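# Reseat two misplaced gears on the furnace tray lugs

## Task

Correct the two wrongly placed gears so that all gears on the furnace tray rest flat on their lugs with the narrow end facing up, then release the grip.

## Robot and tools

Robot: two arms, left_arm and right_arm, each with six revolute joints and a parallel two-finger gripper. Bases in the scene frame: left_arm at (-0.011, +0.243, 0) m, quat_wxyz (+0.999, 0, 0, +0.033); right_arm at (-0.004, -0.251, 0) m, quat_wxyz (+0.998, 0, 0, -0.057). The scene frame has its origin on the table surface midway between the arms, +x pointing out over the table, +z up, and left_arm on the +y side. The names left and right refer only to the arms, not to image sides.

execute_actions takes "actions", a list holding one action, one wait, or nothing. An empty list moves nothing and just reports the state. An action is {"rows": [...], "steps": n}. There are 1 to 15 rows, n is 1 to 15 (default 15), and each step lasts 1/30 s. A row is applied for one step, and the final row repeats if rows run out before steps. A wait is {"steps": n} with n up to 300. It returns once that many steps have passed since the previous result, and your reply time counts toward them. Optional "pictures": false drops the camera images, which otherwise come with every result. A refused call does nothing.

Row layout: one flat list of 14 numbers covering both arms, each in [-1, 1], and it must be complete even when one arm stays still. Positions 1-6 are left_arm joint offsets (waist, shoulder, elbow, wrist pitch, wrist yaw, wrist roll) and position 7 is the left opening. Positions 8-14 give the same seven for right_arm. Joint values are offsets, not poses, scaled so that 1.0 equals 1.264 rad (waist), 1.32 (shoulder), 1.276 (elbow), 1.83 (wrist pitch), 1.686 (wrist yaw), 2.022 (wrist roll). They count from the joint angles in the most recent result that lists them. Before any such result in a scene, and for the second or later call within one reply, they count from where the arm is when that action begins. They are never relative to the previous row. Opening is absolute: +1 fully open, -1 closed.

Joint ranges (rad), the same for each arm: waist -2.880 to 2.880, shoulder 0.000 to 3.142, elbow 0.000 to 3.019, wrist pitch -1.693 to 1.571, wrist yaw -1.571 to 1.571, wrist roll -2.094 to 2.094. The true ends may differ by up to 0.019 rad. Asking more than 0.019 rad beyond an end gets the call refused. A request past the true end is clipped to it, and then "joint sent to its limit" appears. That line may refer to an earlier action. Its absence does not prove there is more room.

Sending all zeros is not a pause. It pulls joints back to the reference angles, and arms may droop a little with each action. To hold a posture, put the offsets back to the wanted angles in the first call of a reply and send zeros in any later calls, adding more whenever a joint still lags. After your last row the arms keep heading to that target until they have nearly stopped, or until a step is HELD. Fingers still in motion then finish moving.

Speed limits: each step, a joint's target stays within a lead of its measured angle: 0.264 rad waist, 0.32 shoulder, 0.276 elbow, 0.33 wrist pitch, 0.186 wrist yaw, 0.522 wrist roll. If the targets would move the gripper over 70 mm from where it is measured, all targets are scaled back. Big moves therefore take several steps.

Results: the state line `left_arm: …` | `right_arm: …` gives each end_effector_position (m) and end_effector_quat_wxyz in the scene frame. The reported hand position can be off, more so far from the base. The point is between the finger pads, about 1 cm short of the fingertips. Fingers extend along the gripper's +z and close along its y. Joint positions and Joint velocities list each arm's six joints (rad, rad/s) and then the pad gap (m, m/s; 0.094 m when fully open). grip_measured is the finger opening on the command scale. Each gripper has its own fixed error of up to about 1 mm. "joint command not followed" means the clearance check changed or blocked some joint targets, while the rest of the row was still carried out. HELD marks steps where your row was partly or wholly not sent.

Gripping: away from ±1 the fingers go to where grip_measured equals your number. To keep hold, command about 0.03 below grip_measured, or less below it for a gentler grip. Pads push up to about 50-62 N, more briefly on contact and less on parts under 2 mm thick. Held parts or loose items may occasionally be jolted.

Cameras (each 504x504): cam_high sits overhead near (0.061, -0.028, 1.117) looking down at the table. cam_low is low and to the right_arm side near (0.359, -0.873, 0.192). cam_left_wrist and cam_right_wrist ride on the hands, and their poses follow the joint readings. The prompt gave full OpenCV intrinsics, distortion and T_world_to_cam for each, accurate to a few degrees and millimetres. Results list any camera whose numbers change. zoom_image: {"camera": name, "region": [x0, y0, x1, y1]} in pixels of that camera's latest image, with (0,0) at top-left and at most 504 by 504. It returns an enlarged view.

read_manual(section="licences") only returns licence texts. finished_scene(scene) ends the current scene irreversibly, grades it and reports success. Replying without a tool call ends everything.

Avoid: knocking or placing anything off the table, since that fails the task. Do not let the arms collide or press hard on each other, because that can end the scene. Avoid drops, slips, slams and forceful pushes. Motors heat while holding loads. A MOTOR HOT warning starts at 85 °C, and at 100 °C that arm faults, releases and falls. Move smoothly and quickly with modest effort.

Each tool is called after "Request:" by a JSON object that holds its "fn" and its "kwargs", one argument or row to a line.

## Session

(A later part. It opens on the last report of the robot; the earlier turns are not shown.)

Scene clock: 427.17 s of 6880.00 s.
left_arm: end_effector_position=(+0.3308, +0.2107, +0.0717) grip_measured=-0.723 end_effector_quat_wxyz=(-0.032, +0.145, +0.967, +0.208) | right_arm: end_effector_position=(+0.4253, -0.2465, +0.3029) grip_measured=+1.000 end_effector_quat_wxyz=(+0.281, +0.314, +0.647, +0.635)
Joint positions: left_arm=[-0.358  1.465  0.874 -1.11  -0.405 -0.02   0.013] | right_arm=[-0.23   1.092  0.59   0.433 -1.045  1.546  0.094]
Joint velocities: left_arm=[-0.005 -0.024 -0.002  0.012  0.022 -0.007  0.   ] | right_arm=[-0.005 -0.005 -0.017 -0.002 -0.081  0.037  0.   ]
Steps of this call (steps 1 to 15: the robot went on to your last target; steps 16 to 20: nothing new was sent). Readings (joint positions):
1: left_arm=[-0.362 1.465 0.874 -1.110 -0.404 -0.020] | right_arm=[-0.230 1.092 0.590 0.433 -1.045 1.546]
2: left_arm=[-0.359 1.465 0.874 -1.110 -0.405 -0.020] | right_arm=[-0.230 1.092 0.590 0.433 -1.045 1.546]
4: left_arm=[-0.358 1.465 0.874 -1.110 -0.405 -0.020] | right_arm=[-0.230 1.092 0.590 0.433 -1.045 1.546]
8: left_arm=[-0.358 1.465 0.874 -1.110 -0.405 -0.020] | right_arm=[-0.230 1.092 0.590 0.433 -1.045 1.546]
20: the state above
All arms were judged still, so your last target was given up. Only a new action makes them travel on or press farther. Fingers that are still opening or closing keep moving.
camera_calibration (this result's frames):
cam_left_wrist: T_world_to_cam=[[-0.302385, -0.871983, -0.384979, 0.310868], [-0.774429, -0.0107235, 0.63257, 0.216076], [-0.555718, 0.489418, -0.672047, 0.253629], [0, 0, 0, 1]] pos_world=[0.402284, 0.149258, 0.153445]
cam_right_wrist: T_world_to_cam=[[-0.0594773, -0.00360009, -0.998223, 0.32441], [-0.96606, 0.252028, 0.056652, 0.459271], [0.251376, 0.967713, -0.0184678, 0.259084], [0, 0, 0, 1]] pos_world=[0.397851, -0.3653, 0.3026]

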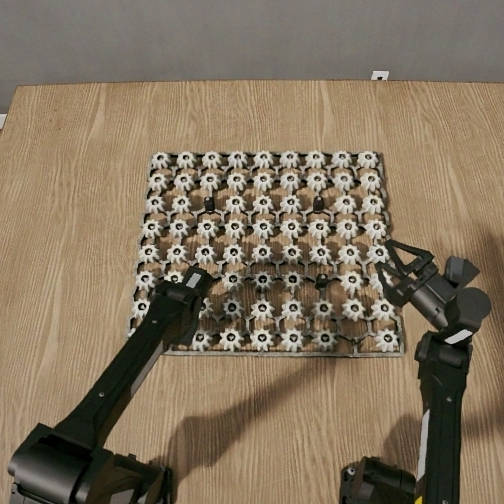

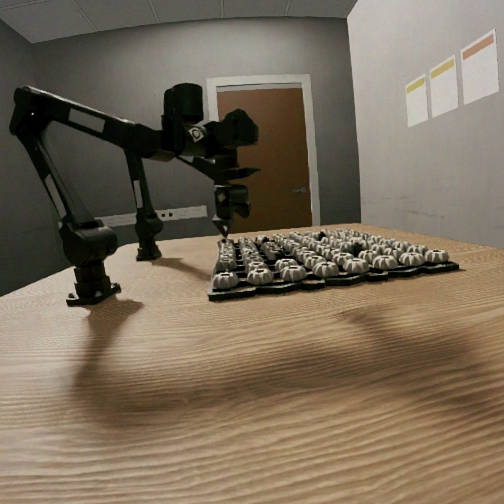

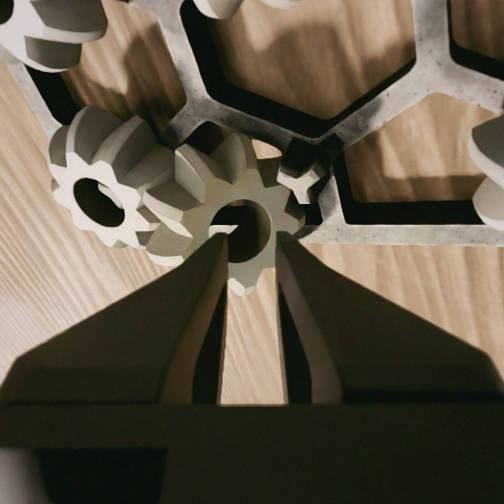

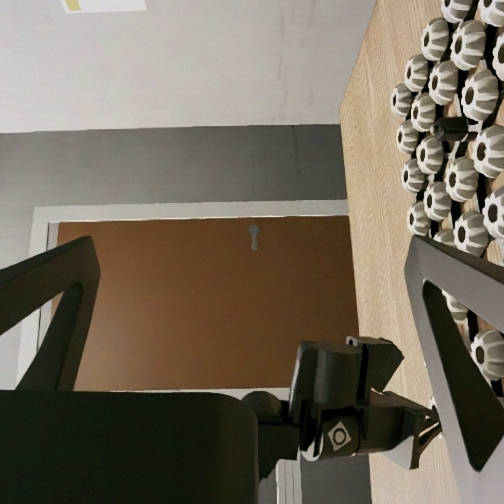

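Request:
{"fn": "execute_actions", "kwargs": {
  "actions": [
    {"rows":[[0.01,0.03,0,-0.02,0,0,-0.72,0,0,0.02,0,0,0,1],[0.02,0.05,0,-0.05,0,0,-0.72,0,0,0.02,0,0,0,1],[0.025,0.065,0,-0.06,0,0,-0.72,0,0,0.02,0,0,0,1]],"steps":15}
  ]
}}

Scene clock: 437.00 s of 6880.00 s.
left_arm: end_effector_position=(+0.3020, +0.2267, +0.0496) grip_measured=-0.723 end_effector_quat_wxyz=(-0.127, +0.150, +0.956, +0.218) | right_arm: end_effector_position=(+0.4253, -0.2465, +0.3029) grip_measured=+1.000 end_effector_quat_wxyz=(+0.281, +0.314, +0.647, +0.635)
Joint positions: left_arm=[-0.333  1.553  0.871 -1.211 -0.403 -0.02   0.013] | right_arm=[-0.23   1.092  0.59   0.433 -1.045  1.546  0.094]
Joint velocities: left_arm=[-0.005 -0.024  0.002  0.002 -0.022 -0.11  -0.   ] | right_arm=[-0.005  0.005 -0.012 -0.012 -0.007 -0.007  0.   ]
Steps of this call (steps 1 to 90: nothing new was sent; then 6.33 s passed at rest; steps 91 to 105: all 15 steps of this action). Readings (joint positions):
91: left_arm=[-0.358 1.467 0.874 -1.115 -0.405 -0.020] | right_arm=[-0.230 1.092 0.590 0.433 -1.045 1.546]
92: left_arm=[-0.356 1.473 0.874 -1.131 -0.405 -0.020] | right_arm=[-0.230 1.092 0.590 0.433 -1.045 1.546]
94: left_arm=[-0.347 1.500 0.874 -1.179 -0.405 -0.020] | right_arm=[-0.230 1.092 0.590 0.433 -1.045 1.546]
98: left_arm=[-0.333 1.551 0.871 -1.209 -0.403 -0.020] | right_arm=[-0.230 1.092 0.590 0.433 -1.045 1.546]
105: the state above
camera_calibration (this result's frames):
cam_left_wrist: T_world_to_cam=[[-0.350722, -0.860988, -0.368366, 0.318869], [-0.643997, -0.0638376, 0.76236, 0.174213], [-0.679898, 0.504603, -0.532085, 0.241991], [0, 0, 0, 1]] pos_world=[0.388556, 0.163554, 0.113407]
cam_right_wrist: T_world_to_cam=[[-0.0594773, -0.00360009, -0.998223, 0.32441], [-0.96606, 0.252028, 0.056652, 0.459271], [0.251376, 0.967713, -0.0184678, 0.259084], [0, 0, 0, 1]] pos_world=[0.397851, -0.3653, 0.3026]

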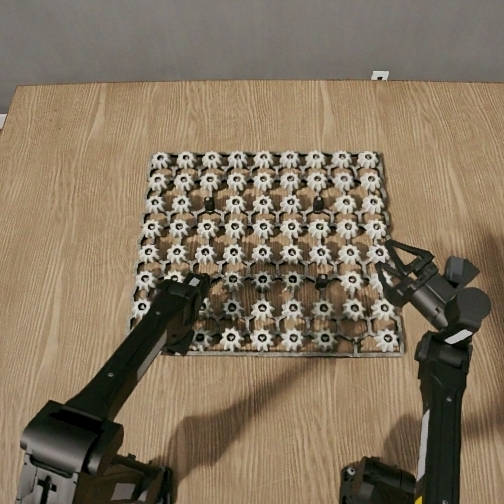

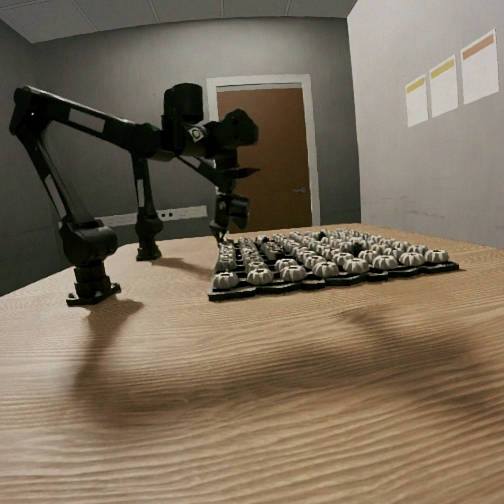

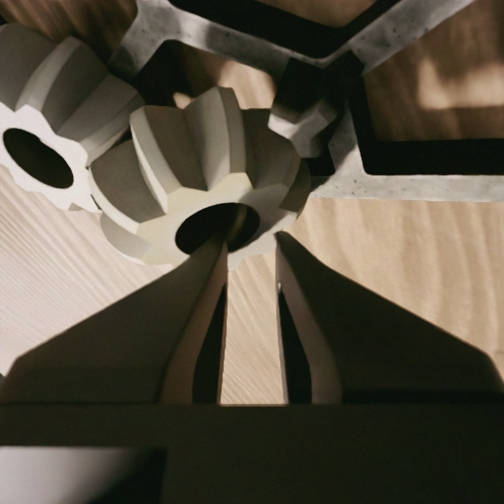

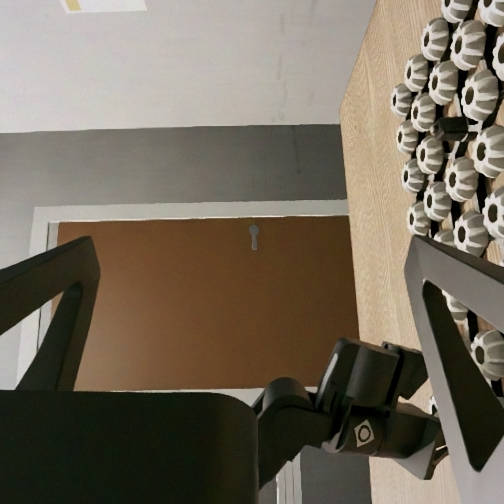

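Request:
{"fn": "execute_actions", "kwargs": {
  "actions": [
    {"rows":[[0,-0.06,0,0,0,0,-0.72,0,0,0.02,0,0,0,1],[0,-0.06,0,0,0,0,-0.72,0,0,0.02,0,0,0,1],[0,-0.1,-0.06,0.07,0,0,-0.72,0,0,0.02,0,0,0,1],[0,-0.1,-0.06,0.07,0,0,-0.72,0,0,0.02,0,0,0,1],[0,-0.14,-0.11,0.14,0,0,-0.72,0,0,0.02,0,0,0,1],[0,-0.14,-0.11,0.14,0,0,-0.72,0,0,0.02,0,0,0,1],[0,-0.18,-0.17,0.22,0,0,-0.72,0,0,0.02,0,0,0,1]],"steps":15}
  ]
}}

Request:
{"fn": "execute_actions", "kwargs": {
  "actions": [
    {"steps":15}
  ]
}}

Scene clock: 446.07 s of 6880.00 s.
left_arm: end_effector_position=(+0.3096, +0.2234, +0.0538) grip_measured=-0.723 end_effector_quat_wxyz=(+0.079, +0.111, +0.972, +0.190) | right_arm: end_effector_position=(+0.4253, -0.2465, +0.3029) grip_measured=+1.000 end_effector_quat_wxyz=(+0.281, +0.314, +0.647, +0.635)
Joint positions: left_arm=[-0.336  1.296  0.654 -0.826 -0.401 -0.02   0.013] | right_arm=[-0.23   1.092  0.59   0.433 -1.045  1.546  0.094]
Joint velocities: left_arm=[-0.005  0.034 -0.002  0.11   0.007 -0.051 -0.   ] | right_arm=[-0.015  0.015  0.002 -0.002 -0.007  0.022  0.   ]
Steps of this call (steps 1 to 15: the robot went on to your last target; steps 16 to 90: nothing new was sent; then 5.57 s passed at rest; steps 91 to 105: all 15 steps of this action). Readings (joint positions):
91: left_arm=[-0.333 1.548 0.871 -1.211 -0.402 -0.020] | right_arm=[-0.230 1.092 0.590 0.433 -1.045 1.546]
92: left_arm=[-0.333 1.540 0.869 -1.211 -0.402 -0.020] | right_arm=[-0.230 1.092 0.590 0.433 -1.045 1.546]
94: left_arm=[-0.334 1.496 0.838 -1.147 -0.400 -0.020] | right_arm=[-0.230 1.092 0.590 0.433 -1.045 1.546]
98: left_arm=[-0.336 1.354 0.711 -0.924 -0.400 -0.020] | right_arm=[-0.230 1.092 0.590 0.433 -1.045 1.546]
105: the state above
camera_calibration (this result's frames):
cam_left_wrist: T_world_to_cam=[[-0.197829, -0.90349, -0.380224, 0.283048], [-0.894983, 0.00826164, 0.446024, 0.254287], [-0.399837, 0.428531, -0.810242, 0.196386], [0, 0, 0, 1]] pos_world=[0.3621, 0.169473, 0.153323]
cam_right_wrist: T_world_to_cam=[[-0.0594773, -0.00360009, -0.998223, 0.32441], [-0.96606, 0.252028, 0.056652, 0.459271], [0.251376, 0.967713, -0.0184678, 0.259084], [0, 0, 0, 1]] pos_world=[0.397851, -0.3653, 0.3026]

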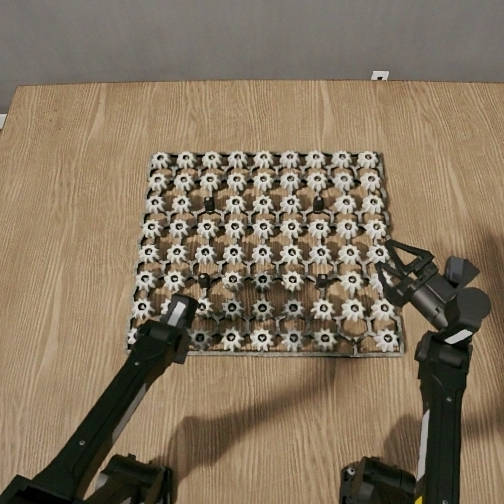

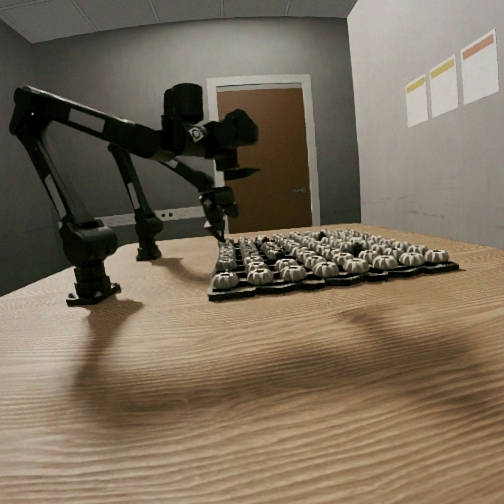

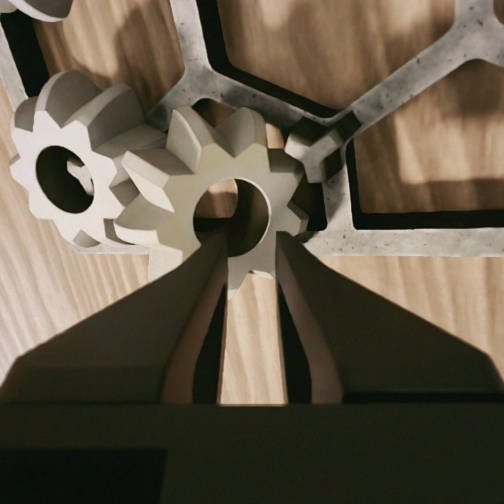

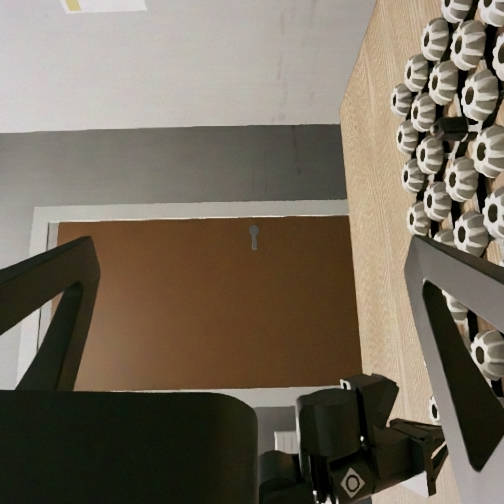

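Scene clock: 446.57 s of 6880.00 s.
left_arm: end_effector_position=(+0.3107, +0.2230, +0.0531) grip_measured=-0.723 end_effector_quat_wxyz=(+0.080, +0.111, +0.972, +0.189) | right_arm: end_effector_position=(+0.4253, -0.2465, +0.3029) grip_measured=+1.000 end_effector_quat_wxyz=(+0.281, +0.314, +0.647, +0.635)
Joint positions: left_arm=[-0.336  1.298  0.654 -0.82  -0.401 -0.02   0.013] | right_arm=[-0.23   1.092  0.59   0.433 -1.045  1.546  0.094]
Joint velocities: left_arm=[ 0.015  0.005 -0.002 -0.002  0.007 -0.022 -0.   ] | right_arm=[-0.005  0.005 -0.007 -0.007  0.007  0.051  0.   ]
Steps of this call (steps 1 to 15: the robot went on to your last target). Readings (joint positions):
1: left_arm=[-0.336 1.297 0.654 -0.824 -0.401 -0.020] | right_arm=[-0.230 1.092 0.590 0.433 -1.045 1.546]
2: left_arm=[-0.336 1.298 0.654 -0.822 -0.401 -0.020] | right_arm=[-0.230 1.092 0.590 0.433 -1.045 1.546]
4: left_arm=[-0.336 1.298 0.654 -0.820 -0.401 -0.020] | right_arm=[-0.230 1.092 0.590 0.433 -1.045 1.546]
8: left_arm=[-0.336 1.298 0.654 -0.820 -0.401 -0.020] | right_arm=[-0.230 1.092 0.590 0.433 -1.045 1.546]
15: the state above
All arms were judged still, so your last target was given up. Only a new action makes them travel on or press farther. Fingers that are still opening or closing keep moving.
camera_calibration (this result's frames):
cam_left_wrist: T_world_to_cam=[[-0.196786, -0.903929, -0.37972, 0.282429], [-0.896246, 0.00882137, 0.44347, 0.255943], [-0.397516, 0.427591, -0.811879, 0.195996], [0, 0, 0, 1]] pos_world=[0.362877, 0.169232, 0.152866]
cam_right_wrist: T_world_to_cam=[[-0.0594773, -0.00360009, -0.998223, 0.32441], [-0.96606, 0.252028, 0.056652, 0.459271], [0.251376, 0.967713, -0.0184678, 0.259084], [0, 0, 0, 1]] pos_world=[0.397851, -0.3653, 0.3026]

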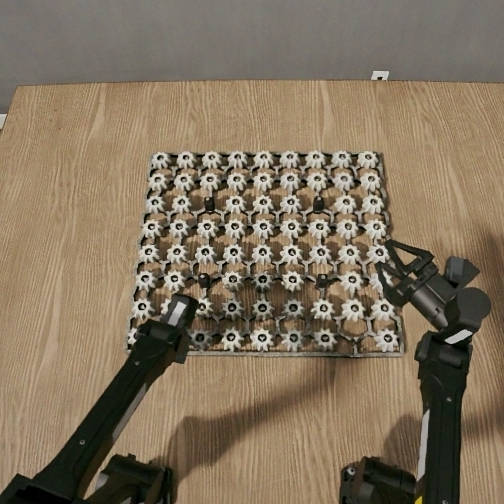

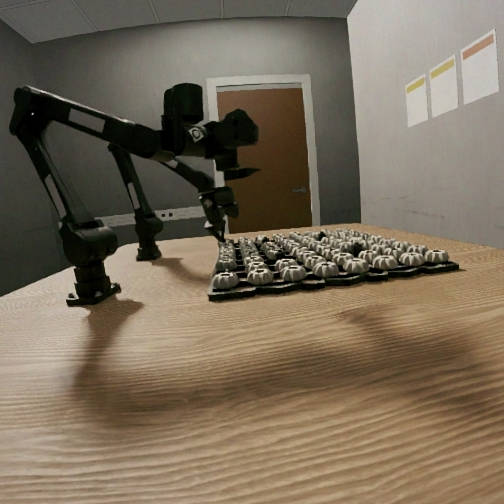

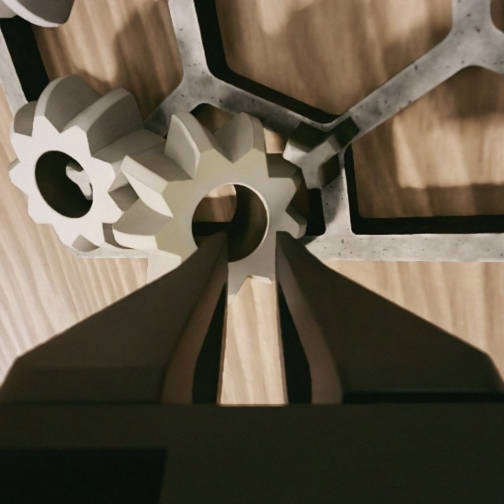

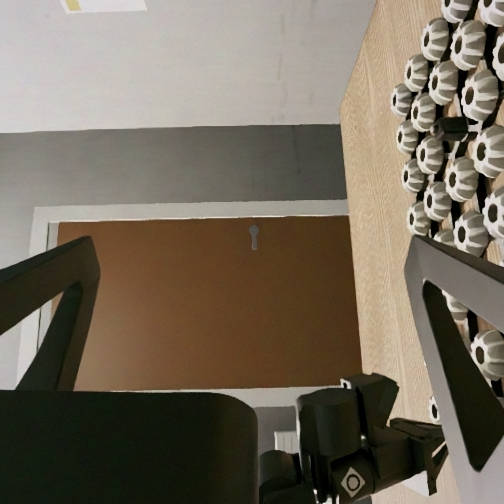

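Request:
{"fn": "execute_actions", "kwargs": {
  "actions": [
    {"rows":[[0,0.02,0,0,0,0,-0.72,0,0,0.02,0,0,0,1],[0,0.04,0,0,0,0,-0.72,0,0,0.02,0,0,0,1]],"steps":15}
  ]
}}

Scene clock: 450.87 s of 6880.00 s.
left_arm: end_effector_position=(+0.3097, +0.2193, +0.0480) grip_measured=-0.723 end_effector_quat_wxyz=(+0.073, +0.118, +0.972, +0.189) | right_arm: end_effector_position=(+0.4253, -0.2465, +0.3029) grip_measured=+1.000 end_effector_quat_wxyz=(+0.281, +0.314, +0.647, +0.635)
Joint positions: left_arm=[-0.347  1.317  0.655 -0.82  -0.398 -0.02   0.013] | right_arm=[-0.23   1.092  0.59   0.433 -1.045  1.546  0.094]
Joint velocities: left_arm=[-0.005 -0.015 -0.007 -0.002  0.066  0.022  0.001] | right_arm=[ 0.005 -0.005  0.007  0.002  0.022  0.022  0.   ]
Steps of this call (steps 1 to 90: nothing new was sent; then 0.80 s passed at rest; steps 91 to 105: all 15 steps of this action). Readings (joint positions):
91: left_arm=[-0.336 1.299 0.654 -0.820 -0.401 -0.020] | right_arm=[-0.230 1.092 0.590 0.433 -1.045 1.546]
92: left_arm=[-0.337 1.302 0.654 -0.820 -0.400 -0.020] | right_arm=[-0.230 1.092 0.590 0.433 -1.045 1.546]
94: left_arm=[-0.341 1.310 0.655 -0.820 -0.399 -0.020] | right_arm=[-0.230 1.092 0.590 0.433 -1.045 1.546]
98: left_arm=[-0.347 1.317 0.655 -0.820 -0.398 -0.020] | right_arm=[-0.230 1.092 0.590 0.433 -1.045 1.546]
105: the state above
camera_calibration (this result's frames):
cam_left_wrist: T_world_to_cam=[[-0.213189, -0.900758, -0.378399, 0.281249], [-0.888699, 0.0178738, 0.458142, 0.2524], [-0.405912, 0.433954, -0.804313, 0.193922], [0, 0, 0, 1]] pos_world=[0.362982, 0.164673, 0.146763]
cam_right_wrist: T_world_to_cam=[[-0.0594773, -0.00360009, -0.998223, 0.32441], [-0.96606, 0.252028, 0.056652, 0.459271], [0.251376, 0.967713, -0.0184678, 0.259084], [0, 0, 0, 1]] pos_world=[0.397851, -0.3653, 0.3026]

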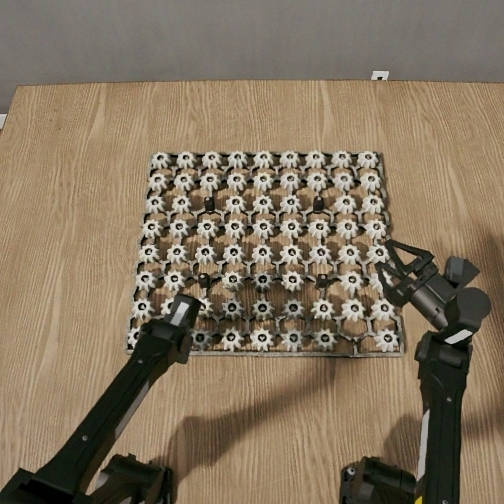

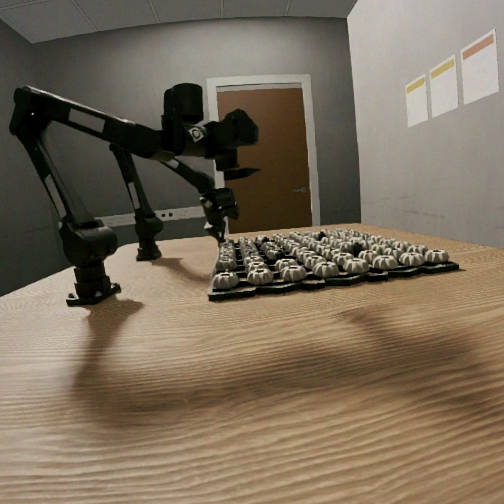

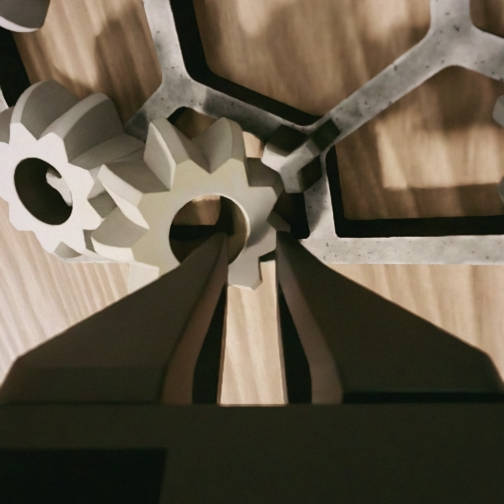

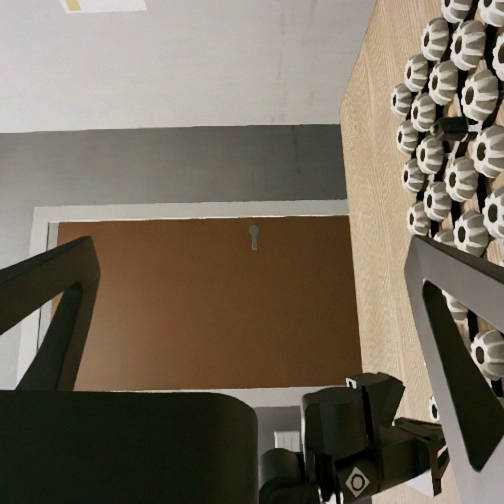

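Request:
{"fn": "execute_actions", "kwargs": {
  "actions": [
    {"rows":[[0.01,-0.01,0,0.03,0,0,-0.7,0,0,0.02,0,0,0,1],[0.01,0,0,0.03,0,0,-0.7,0,0,0.02,0,0,0,1],[0.01,0,0,0.03,0,0,-0.7,0,0,0.02,0,0,0,1],[0.01,0,0,0.03,0,0,-0.7,0,0,0.02,0,0,0,1],[0.01,0,0,0.03,0,0,-0.7,0,0,0.02,0,0,0,1],[0.015,0.02,0,0.03,0,0,-0.7,0,0,0.02,0,0,0,1],[0.015,0.04,0,0.03,0,0,-0.7,0,0,0.02,0,0,0,1]],"steps":15}
  ]
}}

Scene clock: 455.93 s of 6880.00 s.
left_arm: end_effector_position=(+0.3172, +0.2200, +0.0380) grip_measured=-0.702 end_effector_quat_wxyz=(+0.077, +0.112, +0.973, +0.187) | right_arm: end_effector_position=(+0.4253, -0.2465, +0.3029) grip_measured=+1.000 end_effector_quat_wxyz=(+0.281, +0.314, +0.647, +0.635)
Joint positions: left_arm=[-0.337  1.353  0.655 -0.772 -0.395 -0.02   0.014] | right_arm=[-0.23   1.092  0.59   0.433 -1.045  1.546  0.094]
Joint velocities: left_arm=[ 0.015 -0.005 -0.002  0.012 -0.051  0.022 -0.   ] | right_arm=[ 0.005  0.005 -0.007  0.012 -0.007  0.007  0.   ]
Steps of this call (steps 1 to 15: the robot went on to your last target; steps 16 to 90: nothing new was sent; then 1.57 s passed at rest; steps 91 to 105: all 15 steps of this action). Readings (joint positions):
91: left_arm=[-0.347 1.315 0.655 -0.812 -0.396 -0.020] | right_arm=[-0.230 1.092 0.590 0.433 -1.045 1.546]
92: left_arm=[-0.347 1.314 0.655 -0.798 -0.395 -0.020] | right_arm=[-0.230 1.092 0.590 0.433 -1.045 1.546]
94: left_arm=[-0.344 1.314 0.655 -0.784 -0.395 -0.020] | right_arm=[-0.230 1.092 0.590 0.433 -1.045 1.546]
98: left_arm=[-0.338 1.329 0.655 -0.777 -0.395 -0.020] | right_arm=[-0.230 1.092 0.590 0.433 -1.045 1.546]
105: the state above
camera_calibration (this result's frames):
cam_left_wrist: T_world_to_cam=[[-0.200662, -0.905154, -0.37474, 0.27655], [-0.893091, 0.0117995, 0.449721, 0.266643], [-0.402646, 0.424919, -0.810753, 0.189715], [0, 0, 0, 1]] pos_world=[0.370017, 0.166561, 0.137532]
cam_right_wrist: T_world_to_cam=[[-0.0594773, -0.00360009, -0.998223, 0.32441], [-0.96606, 0.252028, 0.056652, 0.459271], [0.251376, 0.967713, -0.0184678, 0.259084], [0, 0, 0, 1]] pos_world=[0.397851, -0.3653, 0.3026]

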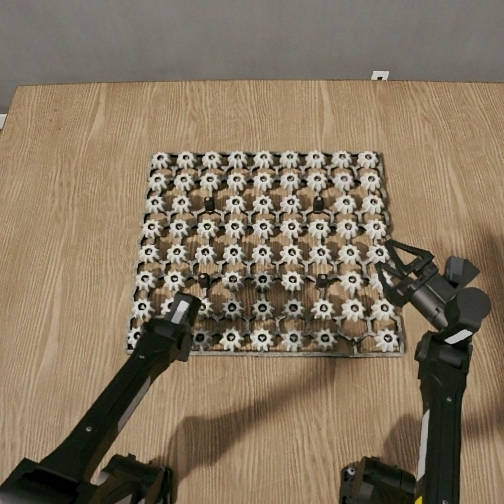

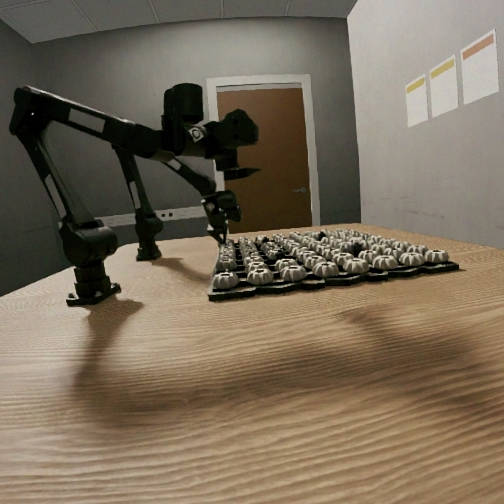

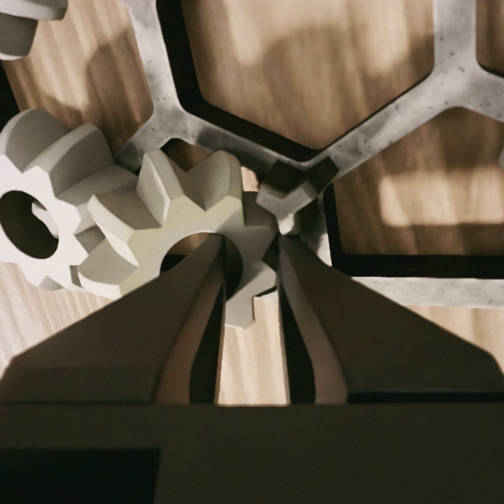

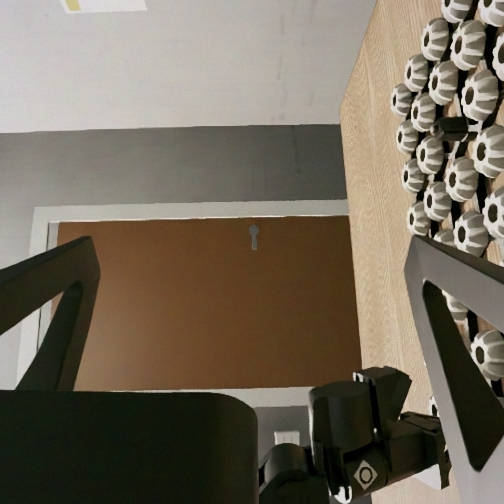

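Entering. A bit deeper, then close.

Request:
{"fn": "execute_actions", "kwargs": {
  "actions": [
    {"rows":[[0.008,0.02,0,0,0,0,-0.7,0,0,0.02,0,0,0,1]],"steps":12}
  ]
}}

Request:
{"fn": "execute_actions", "kwargs": {
  "actions": [
    {"rows":[[0,0,0,0,0,0,-0.9,0,0,0,0,0,0,1]],"steps":15}
  ]
}}

Scene clock: 459.03 s of 6880.00 s.
left_arm: end_effector_position=(+0.3172, +0.2200, +0.0380) grip_measured=-0.702 end_effector_quat_wxyz=(+0.077, +0.112, +0.973, +0.187) | right_arm: end_effector_position=(+0.4253, -0.2465, +0.3029) grip_measured=+1.000 end_effector_quat_wxyz=(+0.281, +0.314, +0.647, +0.635)
Joint positions: left_arm=[-0.337  1.353  0.655 -0.772 -0.395 -0.02   0.014] | right_arm=[-0.23   1.092  0.59   0.433 -1.045  1.546  0.094]
Joint velocities: left_arm=[-0.005  0.024 -0.002  0.007 -0.022  0.051  0.   ] | right_arm=[-0.015 -0.005  0.002 -0.002 -0.007 -0.022  0.   ]
Steps of this call (steps 1 to 15: the robot went on to your last target; steps 16 to 81: nothing new was sent; steps 82 to 93: all 12 steps of this action). Readings (joint positions):
82: left_arm=[-0.337 1.353 0.655 -0.772 -0.395 -0.020] | right_arm=[-0.230 1.092 0.590 0.433 -1.045 1.546]
83: left_arm=[-0.337 1.353 0.655 -0.772 -0.395 -0.020] | right_arm=[-0.230 1.092 0.590 0.433 -1.045 1.546]
85: left_arm=[-0.337 1.353 0.655 -0.772 -0.395 -0.020] | right_arm=[-0.230 1.092 0.590 0.433 -1.045 1.546]
89: left_arm=[-0.337 1.353 0.655 -0.772 -0.395 -0.020] | right_arm=[-0.230 1.092 0.590 0.433 -1.045 1.546]
93: the state above
camera_calibration (this result's frames):
cam_left_wrist: T_world_to_cam=[[-0.200662, -0.905154, -0.37474, 0.27655], [-0.893091, 0.0117995, 0.449721, 0.266643], [-0.402646, 0.424919, -0.810753, 0.189715], [0, 0, 0, 1]] pos_world=[0.370017, 0.166561, 0.137532]
cam_right_wrist: T_world_to_cam=[[-0.0594773, -0.00360009, -0.998223, 0.32441], [-0.96606, 0.252028, 0.056652, 0.459271], [0.251376, 0.967713, -0.0184678, 0.259084], [0, 0, 0, 1]] pos_world=[0.397851, -0.3653, 0.3026]

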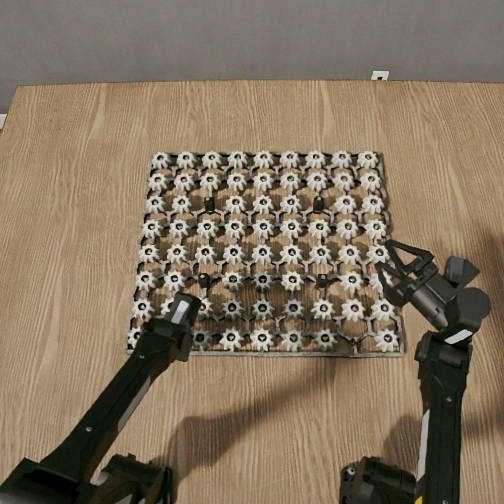

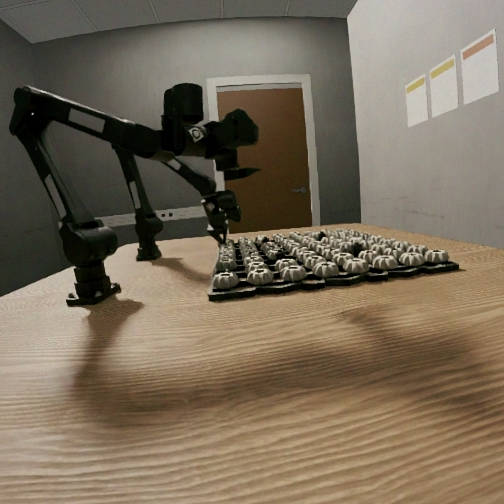

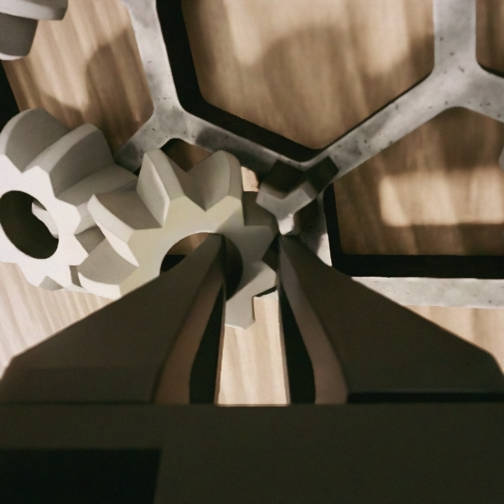

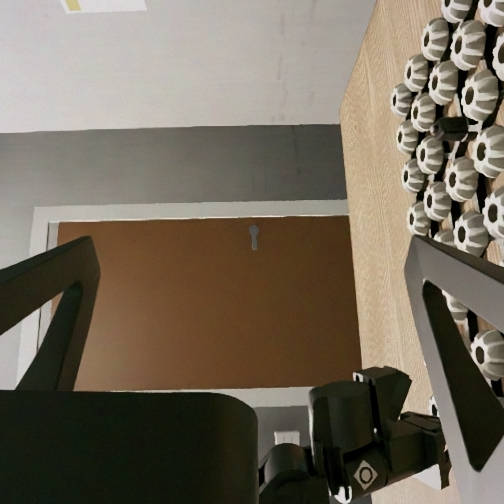

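Scene clock: 459.53 s of 6880.00 s.
left_arm: end_effector_position=(+0.3134, +0.2210, +0.0357) grip_measured=-0.897 end_effector_quat_wxyz=(+0.073, +0.113, +0.973, +0.187) | right_arm: end_effector_position=(+0.4253, -0.2465, +0.3029) grip_measured=+1.000 end_effector_quat_wxyz=(+0.281, +0.314, +0.647, +0.635)
Joint positions: left_arm=[-0.337  1.353  0.648 -0.774 -0.395 -0.021  0.005] | right_arm=[-0.23   1.092  0.59   0.433 -1.045  1.546  0.094]
Joint velocities: left_arm=[-0.024 -0.015  0.007 -0.002 -0.051  0.022 -0.   ] | right_arm=[-0.005 -0.005 -0.017 -0.002  0.022 -0.022  0.   ]
Steps of this call (steps 1 to 15: all 15 steps of this action). Readings (joint positions):
1: left_arm=[-0.337 1.353 0.655 -0.773 -0.396 -0.021] | right_arm=[-0.230 1.092 0.590 0.433 -1.045 1.546]
2: left_arm=[-0.337 1.353 0.653 -0.774 -0.396 -0.021] | right_arm=[-0.230 1.092 0.590 0.433 -1.045 1.546]
4: left_arm=[-0.337 1.353 0.648 -0.774 -0.395 -0.021] | right_arm=[-0.230 1.092 0.590 0.433 -1.045 1.546]
8: left_arm=[-0.337 1.353 0.648 -0.774 -0.395 -0.021] | right_arm=[-0.230 1.092 0.590 0.433 -1.045 1.546]
15: the state above
camera_calibration (this result's frames):
cam_left_wrist: T_world_to_cam=[[-0.203535, -0.904504, -0.374762, 0.276604], [-0.889274, 0.0106556, 0.45725, 0.263077], [-0.409591, 0.426332, -0.806521, 0.1877], [0, 0, 0, 1]] pos_world=[0.367126, 0.167363, 0.134752]
cam_right_wrist: T_world_to_cam=[[-0.0594773, -0.00360009, -0.998223, 0.32441], [-0.96606, 0.252028, 0.056652, 0.459271], [0.251376, 0.967713, -0.0184678, 0.259084], [0, 0, 0, 1]] pos_world=[0.397851, -0.3653, 0.3026]

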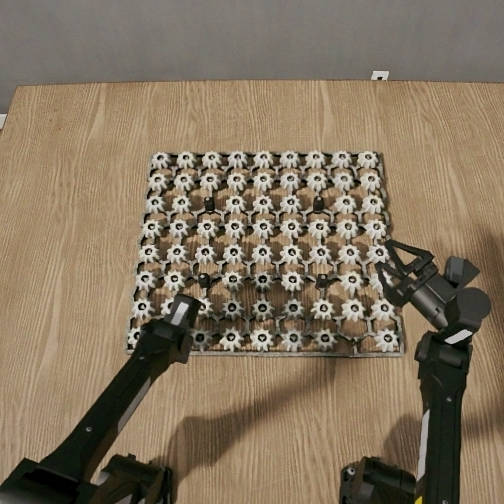

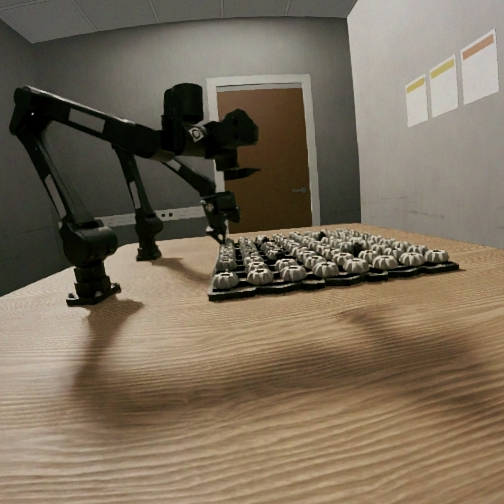

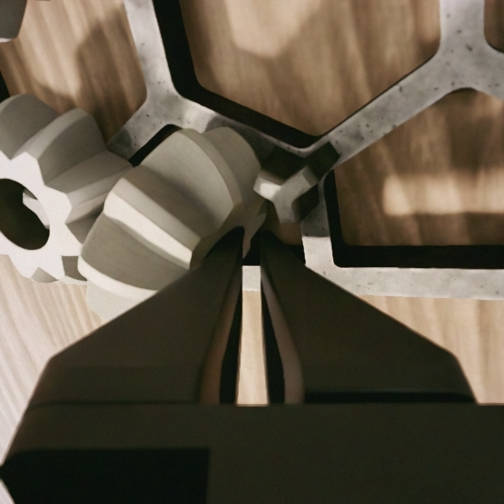

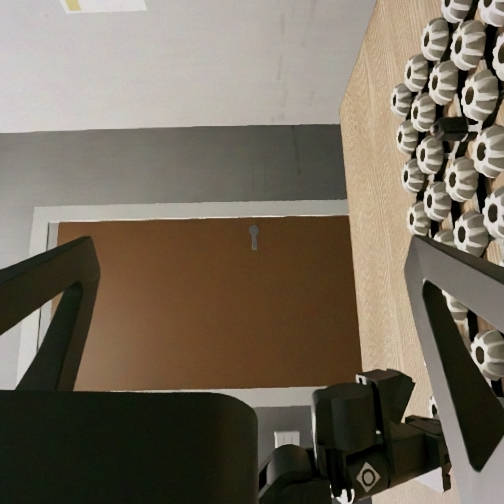

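Request:
{"fn": "execute_actions", "kwargs": {
  "actions": [
    {"rows":[[0,0,0,0,0,0,-1,0,0,0.02,0,0,0,1]],"steps":12}
  ]
}}

Request:
{"fn": "execute_actions", "kwargs": {
  "actions": [
    {"rows":[[0,-0.03,0,0,0,0,-1,0,0,0,0,0,0,1],[0,-0.06,0,0,0,0,-1,0,0,0,0,0,0,1]],"steps":15}
  ]
}}

Scene clock: 464.00 s of 6880.00 s.
left_arm: end_effector_position=(+0.3134, +0.2209, +0.0357) grip_measured=-0.993 end_effector_quat_wxyz=(+0.073, +0.113, +0.973, +0.187) | right_arm: end_effector_position=(+0.4253, -0.2465, +0.3029) grip_measured=+1.000 end_effector_quat_wxyz=(+0.281, +0.314, +0.647, +0.635)
Joint positions: left_arm=[-0.337  1.353  0.648 -0.774 -0.394 -0.021  0.   ] | right_arm=[-0.23   1.092  0.59   0.433 -1.045  1.546  0.094]
Joint velocities: left_arm=[-0.005 -0.005 -0.002  0.012 -0.11  -0.022 -0.   ] | right_arm=[ 0.005 -0.015 -0.017 -0.007  0.051 -0.007  0.   ]
Steps of this call (steps 1 to 15: the robot went on to your last target; steps 16 to 90: nothing new was sent; then 1.07 s passed at rest; steps 91 to 102: all 12 steps of this action). Readings (joint positions):
91: left_arm=[-0.337 1.353 0.648 -0.774 -0.395 -0.021] | right_arm=[-0.230 1.092 0.590 0.433 -1.045 1.546]
92: left_arm=[-0.337 1.353 0.648 -0.774 -0.395 -0.021] | right_arm=[-0.230 1.092 0.590 0.433 -1.045 1.546]
94: left_arm=[-0.337 1.353 0.648 -0.774 -0.394 -0.021] | right_arm=[-0.230 1.092 0.590 0.433 -1.045 1.546]
98: left_arm=[-0.337 1.353 0.648 -0.774 -0.394 -0.021] | right_arm=[-0.230 1.092 0.590 0.433 -1.045 1.546]
102: the state above
camera_calibration (this result's frames):
cam_left_wrist: T_world_to_cam=[[-0.203604, -0.904634, -0.37441, 0.276576], [-0.889227, 0.010854, 0.457337, 0.263015], [-0.409658, 0.426051, -0.806635, 0.187786], [0, 0, 0, 1]] pos_world=[0.36712, 0.167339, 0.134742]
cam_right_wrist: T_world_to_cam=[[-0.0594773, -0.00360009, -0.998223, 0.32441], [-0.96606, 0.252028, 0.056652, 0.459271], [0.251376, 0.967713, -0.0184678, 0.259084], [0, 0, 0, 1]] pos_world=[0.397851, -0.3653, 0.3026]

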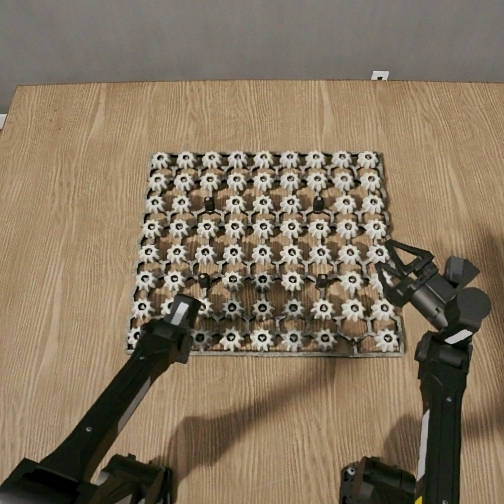

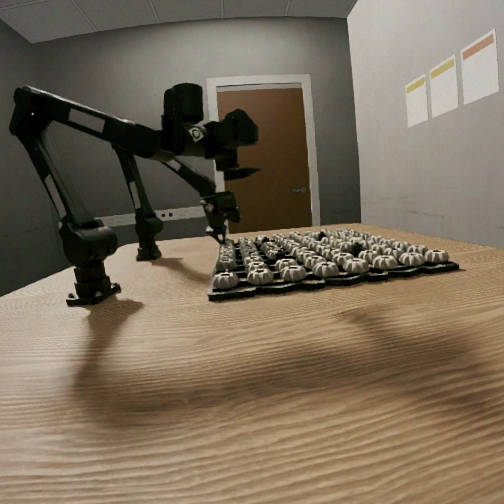

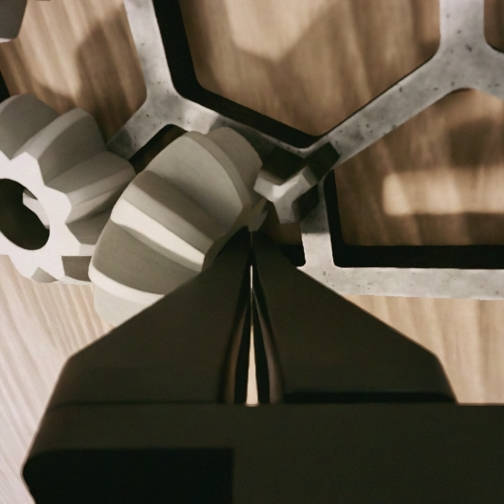

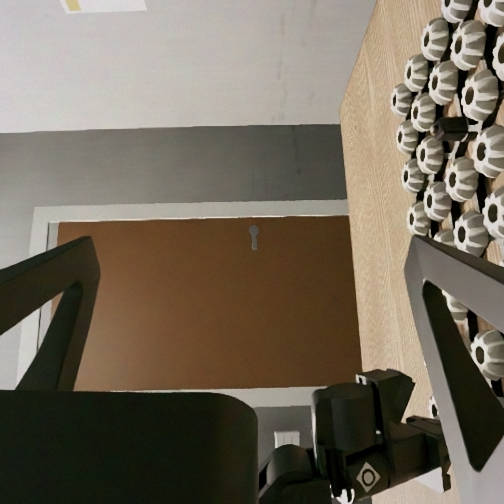

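Scene clock: 464.50 s of 6880.00 s.
left_arm: end_effector_position=(+0.3168, +0.2200, +0.0562) grip_measured=-0.993 end_effector_quat_wxyz=(+0.106, +0.106, +0.972, +0.182) | right_arm: end_effector_position=(+0.4253, -0.2465, +0.3029) grip_measured=+1.000 end_effector_quat_wxyz=(+0.281, +0.314, +0.647, +0.635)
Joint positions: left_arm=[-0.337  1.277  0.642 -0.774 -0.394 -0.021  0.   ] | right_arm=[-0.23   1.092  0.59   0.433 -1.045  1.546  0.094]
Joint velocities: left_arm=[ 0.005 -0.024 -0.002  0.002 -0.022  0.037 -0.   ] | right_arm=[-0.015  0.005  0.012 -0.007 -0.007  0.051  0.   ]
Steps of this call (steps 1 to 15: all 15 steps of this action). Readings (joint positions):
1: left_arm=[-0.337 1.352 0.648 -0.774 -0.394 -0.021] | right_arm=[-0.230 1.092 0.590 0.433 -1.045 1.546]
2: left_arm=[-0.337 1.345 0.647 -0.774 -0.394 -0.021] | right_arm=[-0.230 1.092 0.590 0.433 -1.045 1.546]
4: left_arm=[-0.337 1.320 0.642 -0.774 -0.394 -0.021] | right_arm=[-0.230 1.092 0.590 0.433 -1.045 1.546]
8: left_arm=[-0.337 1.279 0.642 -0.774 -0.394 -0.021] | right_arm=[-0.230 1.092 0.590 0.433 -1.045 1.546]
15: the state above
camera_calibration (this result's frames):
cam_left_wrist: T_world_to_cam=[[-0.178679, -0.911541, -0.370361, 0.277498], [-0.917806, 0.0187732, 0.396586, 0.26739], [-0.354551, 0.410781, -0.839972, 0.193919], [0, 0, 0, 1]] pos_world=[0.36375, 0.168273, 0.159617]
cam_right_wrist: T_world_to_cam=[[-0.0594773, -0.00360009, -0.998223, 0.32441], [-0.96606, 0.252028, 0.056652, 0.459271], [0.251376, 0.967713, -0.0184678, 0.259084], [0, 0, 0, 1]] pos_world=[0.397851, -0.3653, 0.3026]

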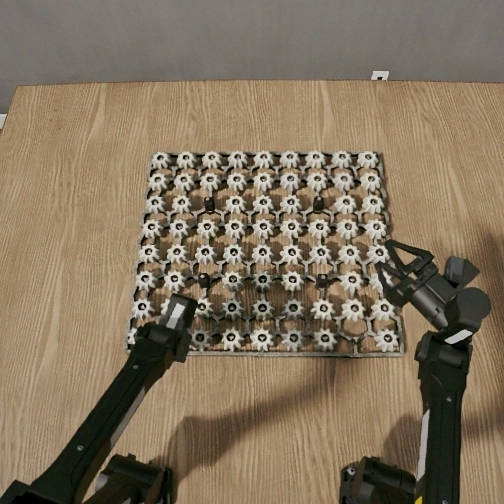

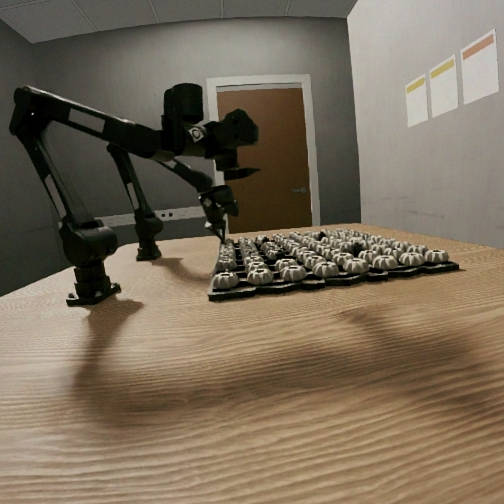

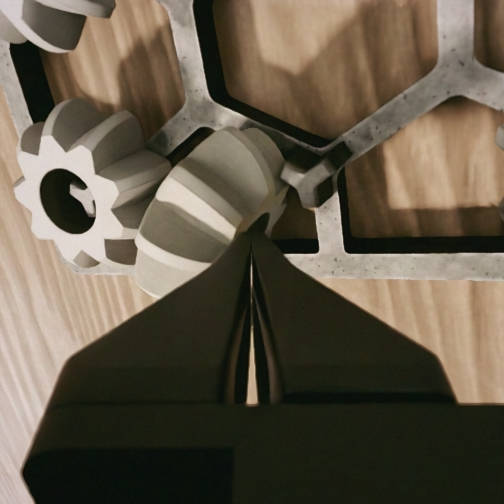

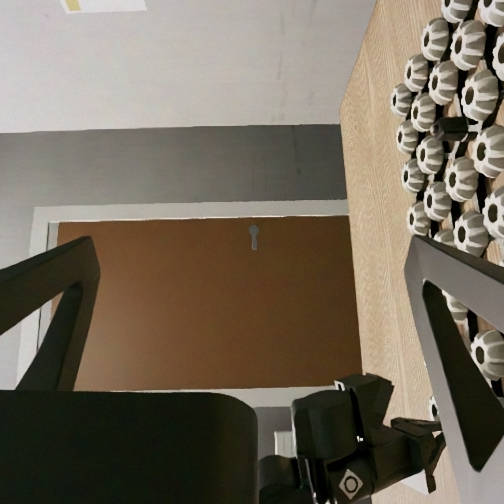

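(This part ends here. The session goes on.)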